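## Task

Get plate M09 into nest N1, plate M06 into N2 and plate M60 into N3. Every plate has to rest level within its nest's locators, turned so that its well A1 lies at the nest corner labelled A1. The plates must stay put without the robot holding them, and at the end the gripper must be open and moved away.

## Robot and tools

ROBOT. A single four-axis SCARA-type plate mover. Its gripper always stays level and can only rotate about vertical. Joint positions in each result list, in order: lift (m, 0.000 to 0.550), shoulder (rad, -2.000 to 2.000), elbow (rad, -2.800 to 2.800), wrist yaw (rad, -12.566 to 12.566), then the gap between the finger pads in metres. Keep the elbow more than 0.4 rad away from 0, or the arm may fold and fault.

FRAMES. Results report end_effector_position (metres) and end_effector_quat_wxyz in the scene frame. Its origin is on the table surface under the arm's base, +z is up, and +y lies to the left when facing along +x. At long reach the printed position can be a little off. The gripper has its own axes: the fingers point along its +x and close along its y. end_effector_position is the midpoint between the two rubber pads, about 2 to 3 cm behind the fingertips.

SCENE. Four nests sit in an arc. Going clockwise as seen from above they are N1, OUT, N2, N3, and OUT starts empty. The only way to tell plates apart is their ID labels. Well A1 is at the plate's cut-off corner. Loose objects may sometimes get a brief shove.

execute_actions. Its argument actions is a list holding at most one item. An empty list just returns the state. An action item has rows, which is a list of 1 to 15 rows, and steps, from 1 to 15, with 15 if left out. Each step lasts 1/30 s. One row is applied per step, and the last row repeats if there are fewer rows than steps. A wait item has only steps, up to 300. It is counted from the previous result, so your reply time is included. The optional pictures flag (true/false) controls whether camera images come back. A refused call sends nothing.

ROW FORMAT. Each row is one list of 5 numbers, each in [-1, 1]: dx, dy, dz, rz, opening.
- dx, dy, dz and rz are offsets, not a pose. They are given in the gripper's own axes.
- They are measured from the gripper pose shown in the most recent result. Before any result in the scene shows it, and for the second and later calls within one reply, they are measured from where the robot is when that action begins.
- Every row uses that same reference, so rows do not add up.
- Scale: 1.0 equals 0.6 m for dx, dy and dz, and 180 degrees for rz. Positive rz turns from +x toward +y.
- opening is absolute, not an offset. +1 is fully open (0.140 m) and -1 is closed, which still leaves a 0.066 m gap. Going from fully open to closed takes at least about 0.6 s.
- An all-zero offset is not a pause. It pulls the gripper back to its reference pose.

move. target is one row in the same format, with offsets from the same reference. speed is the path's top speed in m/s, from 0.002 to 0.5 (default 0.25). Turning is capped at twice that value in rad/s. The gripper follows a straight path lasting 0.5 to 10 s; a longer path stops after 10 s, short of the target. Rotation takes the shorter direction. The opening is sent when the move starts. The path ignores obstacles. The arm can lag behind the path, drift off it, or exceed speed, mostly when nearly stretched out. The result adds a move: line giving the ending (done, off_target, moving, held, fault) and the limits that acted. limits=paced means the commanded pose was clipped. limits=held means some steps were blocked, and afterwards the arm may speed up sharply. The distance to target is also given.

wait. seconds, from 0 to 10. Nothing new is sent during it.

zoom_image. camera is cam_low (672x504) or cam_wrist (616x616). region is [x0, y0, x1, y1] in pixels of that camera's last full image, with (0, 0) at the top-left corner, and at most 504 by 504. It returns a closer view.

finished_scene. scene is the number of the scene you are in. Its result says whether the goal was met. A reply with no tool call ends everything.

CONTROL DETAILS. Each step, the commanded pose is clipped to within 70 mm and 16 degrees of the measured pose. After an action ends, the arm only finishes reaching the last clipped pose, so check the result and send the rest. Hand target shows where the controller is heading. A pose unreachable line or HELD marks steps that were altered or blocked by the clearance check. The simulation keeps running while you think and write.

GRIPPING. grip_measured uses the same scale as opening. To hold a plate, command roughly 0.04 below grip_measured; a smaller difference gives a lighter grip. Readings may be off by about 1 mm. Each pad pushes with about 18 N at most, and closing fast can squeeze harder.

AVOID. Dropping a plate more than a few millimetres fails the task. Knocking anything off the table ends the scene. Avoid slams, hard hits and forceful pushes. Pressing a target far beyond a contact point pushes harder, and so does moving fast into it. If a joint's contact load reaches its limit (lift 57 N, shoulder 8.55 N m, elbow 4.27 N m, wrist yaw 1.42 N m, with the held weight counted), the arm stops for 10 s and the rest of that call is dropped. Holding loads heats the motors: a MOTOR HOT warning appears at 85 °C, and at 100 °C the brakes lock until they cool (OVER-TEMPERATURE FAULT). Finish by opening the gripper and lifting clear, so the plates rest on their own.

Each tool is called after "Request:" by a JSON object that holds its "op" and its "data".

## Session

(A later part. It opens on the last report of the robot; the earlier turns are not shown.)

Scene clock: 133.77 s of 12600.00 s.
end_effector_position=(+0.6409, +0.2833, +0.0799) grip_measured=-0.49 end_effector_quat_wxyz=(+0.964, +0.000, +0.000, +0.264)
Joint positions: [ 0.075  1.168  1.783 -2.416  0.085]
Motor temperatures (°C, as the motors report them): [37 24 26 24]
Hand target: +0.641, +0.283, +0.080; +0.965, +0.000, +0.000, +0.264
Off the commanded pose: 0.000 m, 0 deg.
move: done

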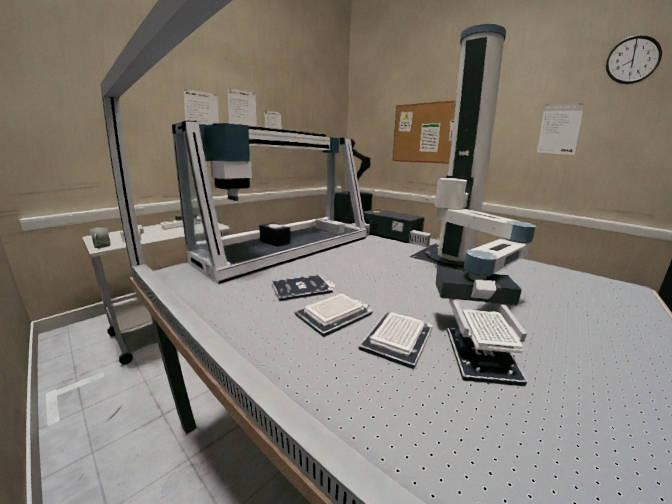

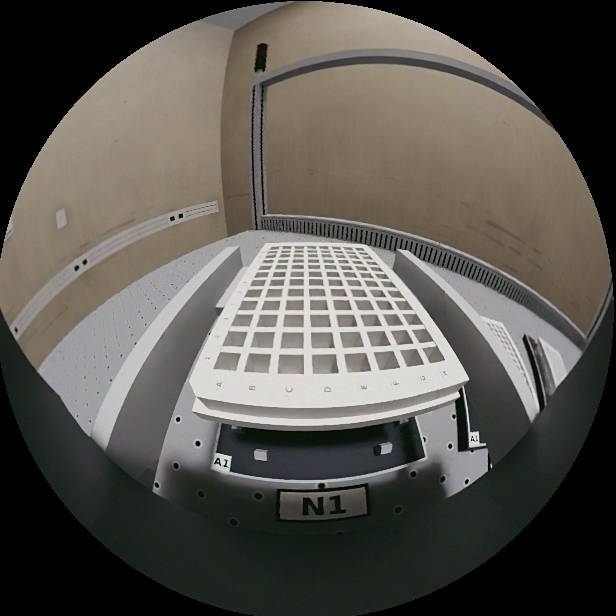

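Request:
{"op": "move", "data": {"target": [0.0, 0.0, -0.082, 0.0, -0.55], "speed": 0.05}}

Request:
{"op": "execute_actions", "data": {"actions": [{"rows": [[0, 0, 0, 0, 1.0]], "steps": 15}], "pictures": false}}

Request:
{"op": "move", "data": {"target": [0.0, 0.0, 0.082, 0.0, 1.0], "speed": 0.1}}

Request:
{"op": "move", "data": {"target": [-0.052, -0.304, 0.0, -0.108, 1.0], "speed": 0.2}}

Scene clock: 148.43 s of 12600.00 s.
end_effector_position=(+0.6409, +0.2833, +0.0306) grip_measured=-0.49 end_effector_quat_wxyz=(+0.965, +0.000, +0.000, +0.264)
Joint positions: [ 0.026  1.168  1.783 -2.416  0.085]
Motor temperatures (°C, as the motors report them): [37 24 26 24]
Hand target: +0.641, +0.283, +0.031; +0.964, +0.000, +0.000, +0.264
Off the commanded pose: 0.000 m, 0 deg.
After step 90, 10.43 s passed at rest.
move: done

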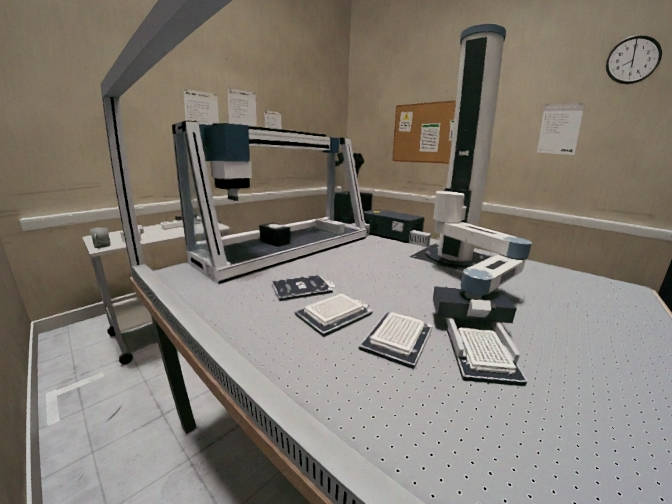

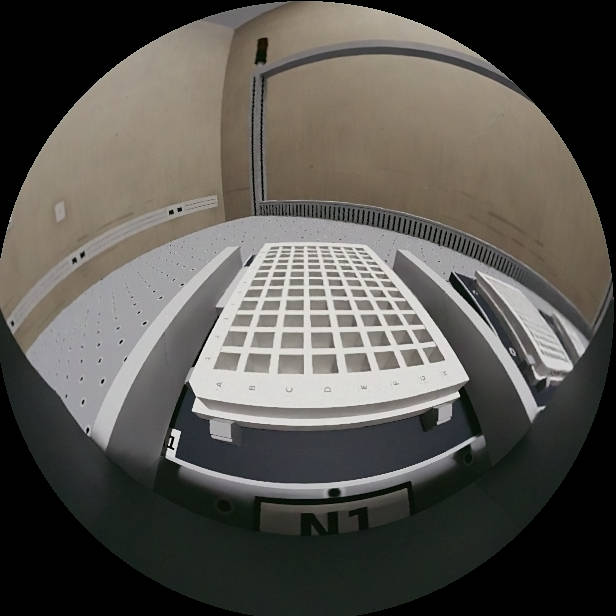

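Scene clock: 148.93 s of 12600.00 s.
end_effector_position=(+0.6409, +0.2833, +0.0306) grip_measured=+0.99 end_effector_quat_wxyz=(+0.965, +0.000, +0.000, +0.264)
Joint positions: [ 0.026  1.168  1.783 -2.416  0.14 ]
Motor temperatures (°C, as the motors report them): [37 24 26 24]
Hand target: +0.641, +0.283, +0.031; +0.965, +0.000, +0.000, +0.264
Off the commanded pose: 0.000 m, 0 deg.
Steps of this call (steps 1 to 15: all 15 steps of this action). Readings (end_effector_position):
1: (+0.6409, +0.2833, +0.0306)
2: (+0.6409, +0.2833, +0.0306)
4: (+0.6409, +0.2833, +0.0306)
8: (+0.6409, +0.2833, +0.0306)
15: the state above

Scene clock: 149.93 s of 12600.00 s.
end_effector_position=(+0.6409, +0.2833, +0.0799) grip_measured=+0.99 end_effector_quat_wxyz=(+0.964, +0.000, +0.000, +0.264)
Joint positions: [ 0.075  1.168  1.783 -2.416  0.14 ]
Motor temperatures (°C, as the motors report them): [37 24 26 24]
Hand target: +0.641, +0.283, +0.080; +0.965, +0.000, +0.000, +0.264
Off the commanded pose: 0.000 m, 0 deg.
move: done

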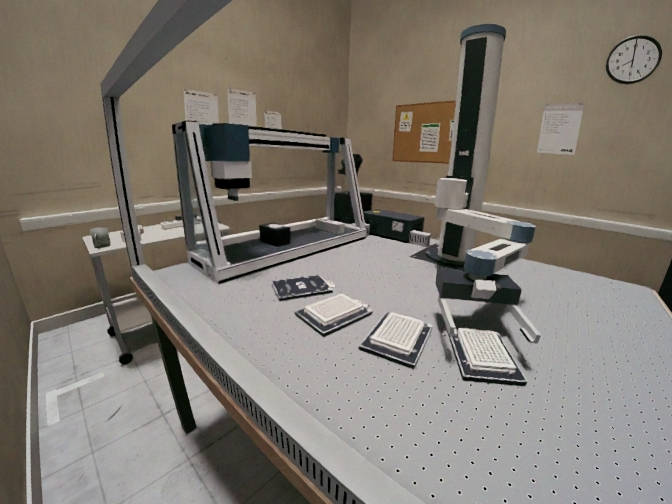

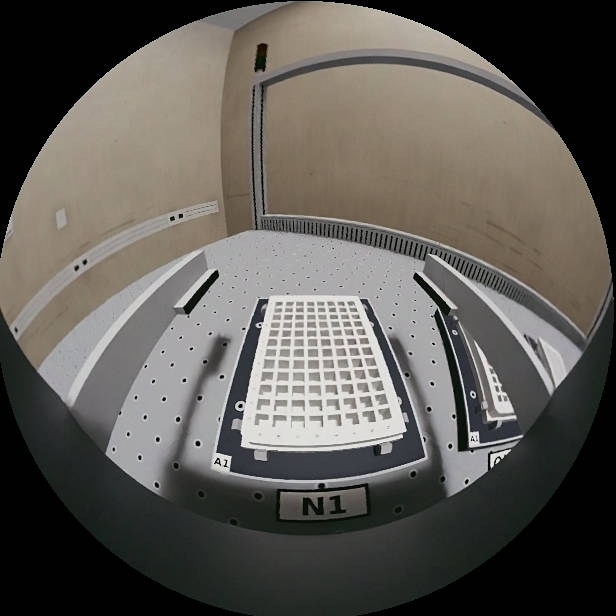

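Scene clock: 151.20 s of 12600.00 s.
end_effector_position=(+0.7069, +0.1103, +0.0799) grip_measured=+0.99 end_effector_quat_wxyz=(+0.995, +0.000, +0.000, +0.097)
Joint positions: [ 0.075  0.831  1.77  -2.406  0.14 ]
Motor temperatures (°C, as the motors report them): [37 24 26 24]
Hand target: +0.707, +0.110, +0.080; +0.995, +0.000, +0.000, +0.097
Off the commanded pose: 0.000 m, 0 deg.
move: done

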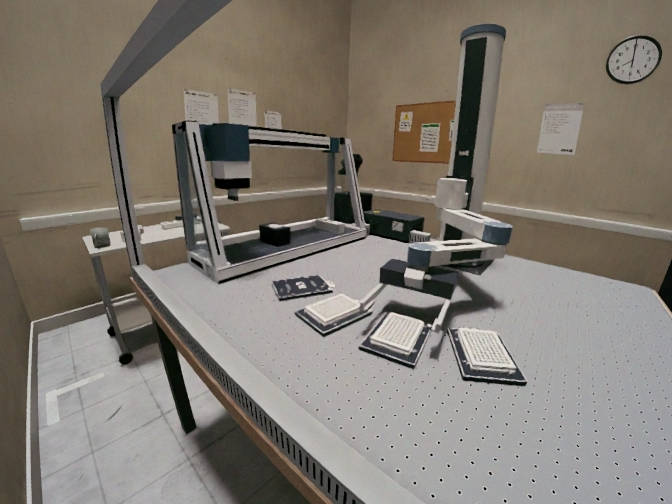

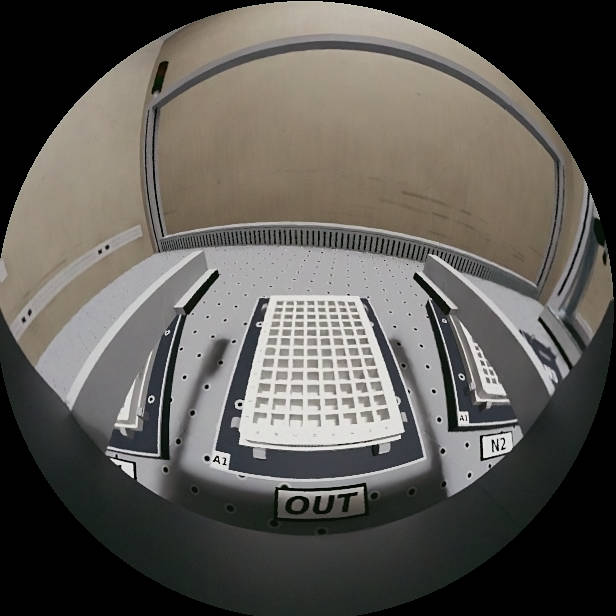

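Request:
{"op": "move", "data": {"target": [0.0, 0.0, -0.082, 0.0, 1.0], "speed": 0.06}}

Request:
{"op": "execute_actions", "data": {"actions": [{"rows": [[0, 0, 0, 0, -0.55]], "steps": 15}], "pictures": false}}

Request:
{"op": "execute_actions", "data": {"actions": [{"rows": [[0, 0, 0, 0, -0.55]], "steps": 8}], "pictures": false}}

Scene clock: 159.77 s of 12600.00 s.
end_effector_position=(+0.7069, +0.1103, +0.0306) grip_measured=+0.99 end_effector_quat_wxyz=(+0.995, +0.000, +0.000, +0.097)
Joint positions: [ 0.026  0.831  1.77  -2.406  0.14 ]
Motor temperatures (°C, as the motors report them): [37 24 26 24]
Hand target: +0.707, +0.110, +0.031; +0.995, +0.000, +0.000, +0.097
Off the commanded pose: 0.000 m, 0 deg.
After step 90, 4.47 s passed at rest.
move: done

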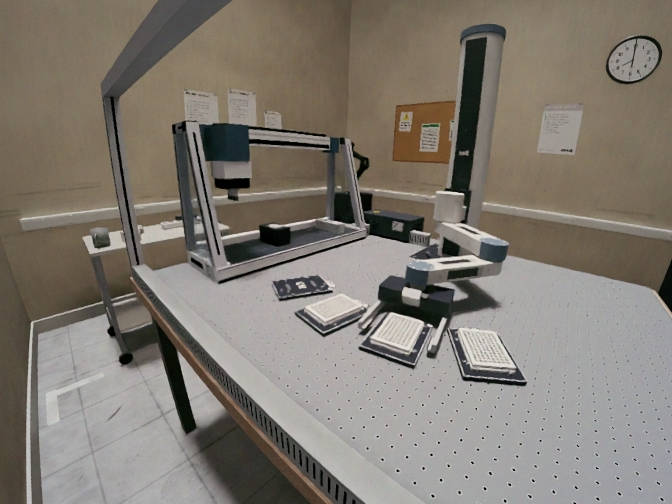

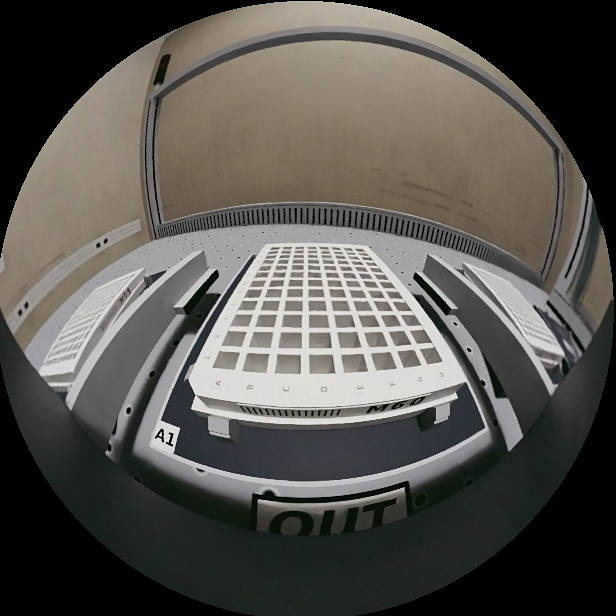

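Scene clock: 160.27 s of 12600.00 s.
end_effector_position=(+0.7069, +0.1104, +0.0306) grip_measured=-0.49 end_effector_quat_wxyz=(+0.995, +0.000, +0.000, +0.097)
Joint positions: [ 0.026  0.831  1.77  -2.406  0.085]
Motor temperatures (°C, as the motors report them): [37 24 26 24]
Hand target: +0.707, +0.110, +0.031; +0.995, +0.000, +0.000, +0.097
Off the commanded pose: 0.000 m, 0 deg.
Steps of this call (steps 1 to 15: all 15 steps of this action). Readings (end_effector_position):
1: (+0.7069, +0.1103, +0.0306)
2: (+0.7069, +0.1103, +0.0306)
4: (+0.7069, +0.1103, +0.0306)
8: (+0.7069, +0.1103, +0.0306)
15: the state above

Scene clock: 160.53 s of 12600.00 s.
end_effector_position=(+0.7069, +0.1104, +0.0306) grip_measured=-0.49 end_effector_quat_wxyz=(+0.995, +0.000, +0.000, +0.097)
Joint positions: [ 0.026  0.831  1.77  -2.406  0.085]
Motor temperatures (°C, as the motors report them): [37 24 26 24]
Hand target: +0.707, +0.110, +0.031; +0.995, +0.000, +0.000, +0.097
Off the commanded pose: 0.000 m, 0 deg.
Steps of this call (steps 1 to 8: all 8 steps of this action). Readings (end_effector_position):
1: (+0.7069, +0.1104, +0.0306)
2: (+0.7069, +0.1104, +0.0306)
4: (+0.7069, +0.1104, +0.0306)
8: the state above

Request:
{"op": "move", "data": {"target": [0.0, 0.0, 0.082, 0.0, -0.55], "speed": 0.1}}

Request:
{"op": "move", "data": {"target": [-0.150, -0.576, 0.0, -0.2056, -0.55], "speed": 0.25}}

Scene clock: 167.50 s of 12600.00 s.
end_effector_position=(+0.7069, +0.1104, +0.0799) grip_measured=-0.49 end_effector_quat_wxyz=(+0.995, +0.000, +0.000, +0.097)
Joint positions: [ 0.075  0.831  1.77  -2.406  0.085]
Motor temperatures (°C, as the motors report them): [37 24 26 24]
Hand target: +0.707, +0.110, +0.080; +0.995, +0.000, +0.000, +0.097
Off the commanded pose: 0.000 m, 0 deg.
After step 90, 3.20 s passed at rest.
move: done

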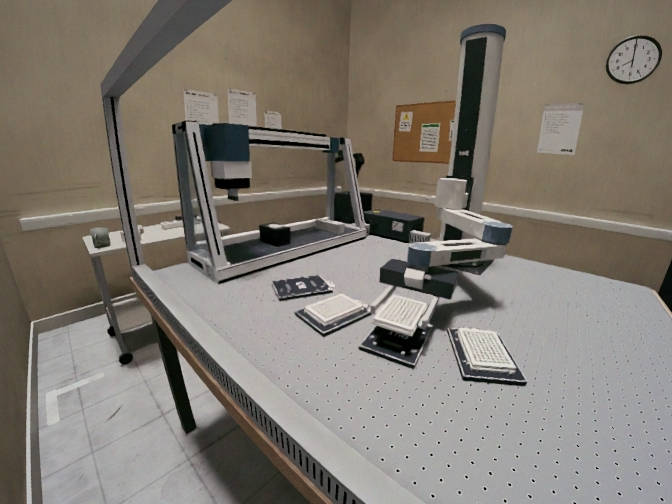

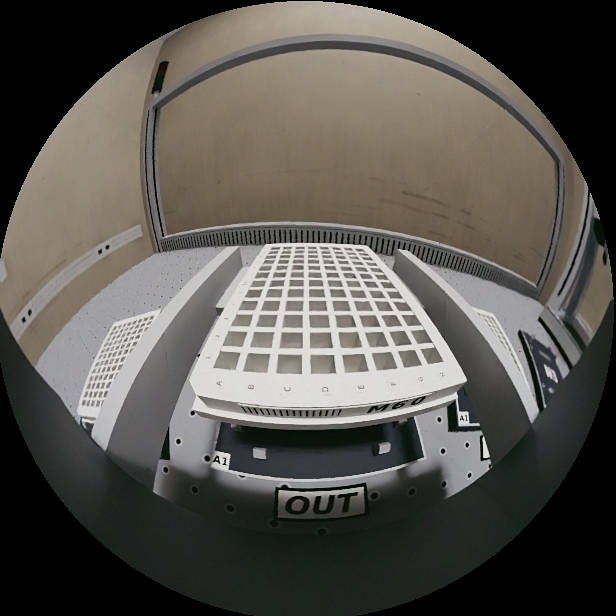

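Scene clock: 169.30 s of 12600.00 s.
end_effector_position=(+0.6855, -0.2463, +0.0799) grip_measured=-0.49 end_effector_quat_wxyz=(+0.975, +0.000, +0.000, -0.224)
Joint positions: [ 0.075  0.108  1.921 -2.48   0.085]
Motor temperatures (°C, as the motors report them): [37 24 26 24]
Hand target: +0.686, -0.246, +0.080; +0.975, +0.000, +0.000, -0.223
Off the commanded pose: 0.000 m, 0 deg.
move: done

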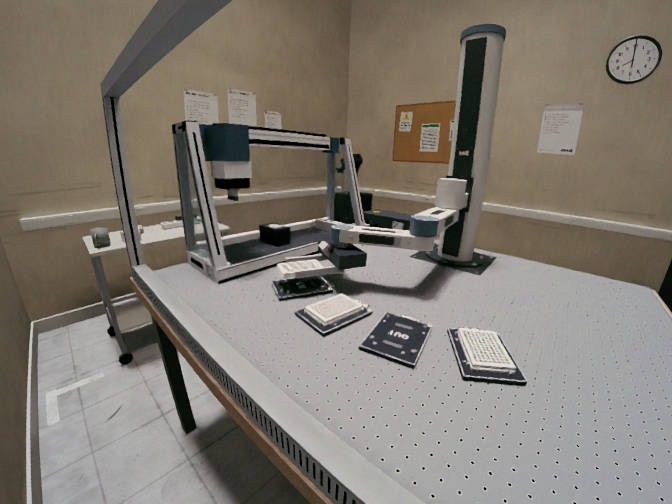

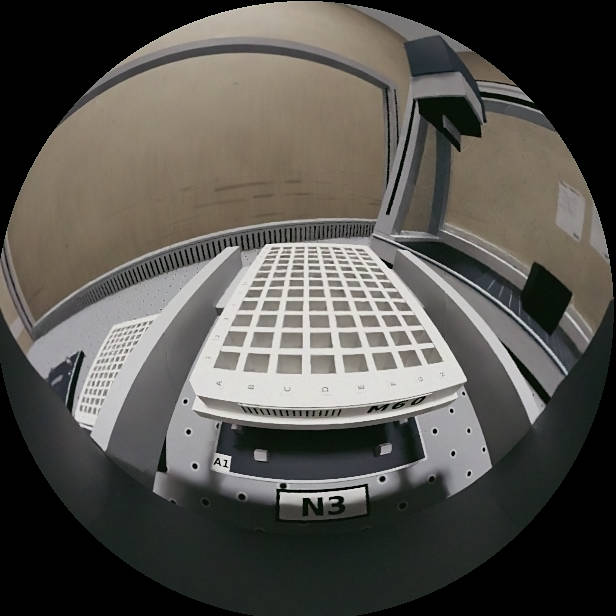

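Request:
{"op": "move", "data": {"target": [0.0, 0.0, -0.082, 0.0, -0.55], "speed": 0.05}}

Request:
{"op": "execute_actions", "data": {"actions": [{"rows": [[0, 0, 0, 0, 1.0]], "steps": 15}], "pictures": false}}

Request:
{"op": "move", "data": {"target": [0.0, 0.0, 0.12, 0.0, 1.0], "speed": 0.1}}

Scene clock: 175.93 s of 12600.00 s.
end_effector_position=(+0.6852, -0.2462, +0.0307) grip_measured=-0.49 end_effector_quat_wxyz=(+0.975, +0.000, +0.000, -0.223)
Joint positions: [ 0.026  0.108  1.919 -2.477  0.085]
Motor temperatures (°C, as the motors report them): [37 24 26 24]
Hand target: +0.685, -0.246, +0.031; +0.975, +0.000, +0.000, -0.224
Off the commanded pose: 0.000 m, 0 deg.
After step 90, 2.40 s passed at rest.
move: done

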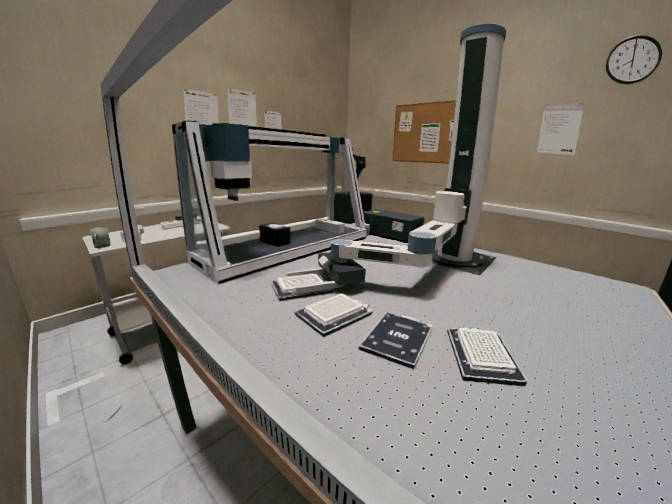

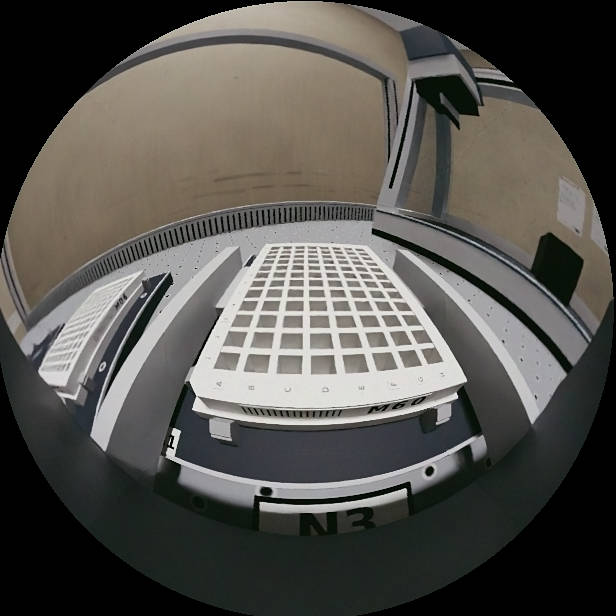

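Scene clock: 176.43 s of 12600.00 s.
end_effector_position=(+0.6852, -0.2462, +0.0307) grip_measured=+0.99 end_effector_quat_wxyz=(+0.975, +0.000, +0.000, -0.223)
Joint positions: [ 0.026  0.108  1.919 -2.476  0.14 ]
Motor temperatures (°C, as the motors report them): [37 24 26 24]
Hand target: +0.685, -0.246, +0.031; +0.975, +0.000, +0.000, -0.223
Off the commanded pose: 0.000 m, 0 deg.
Steps of this call (steps 1 to 15: all 15 steps of this action). Readings (end_effector_position):
1: (+0.6852, -0.2462, +0.0307)
2: (+0.6851, -0.2462, +0.0307)
4: (+0.6851, -0.2462, +0.0307)
8: (+0.6852, -0.2462, +0.0307)
15: the state above

Scene clock: 177.67 s of 12600.00 s.
end_effector_position=(+0.6852, -0.2461, +0.1028) grip_measured=+0.99 end_effector_quat_wxyz=(+0.975, +0.000, +0.000, -0.223)
Joint positions: [ 0.098  0.108  1.919 -2.476  0.14 ]
Motor temperatures (°C, as the motors report them): [37 24 26 24]
Hand target: +0.685, -0.246, +0.103; +0.975, +0.000, +0.000, -0.223
Off the commanded pose: 0.000 m, 0 deg.
move: done

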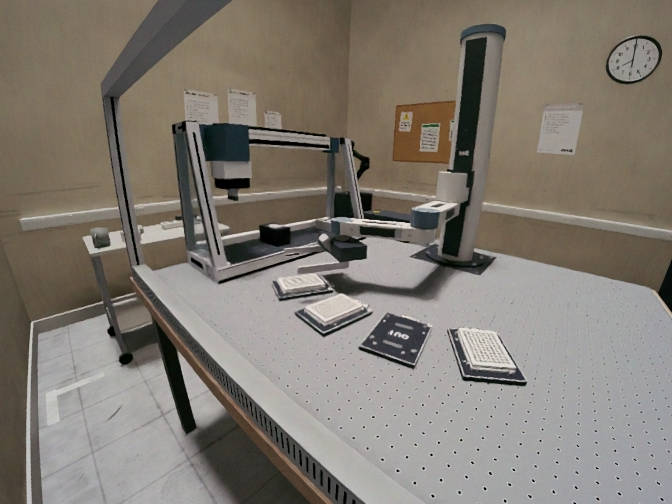

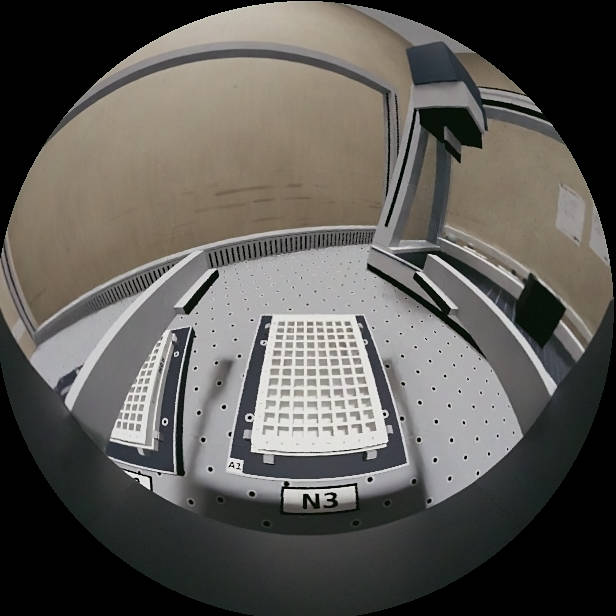

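All plates are seated and the gripper is clear.

Request:
{"op": "finished_scene", "data": {"scene": 2}}

The scene is finished: the task was done.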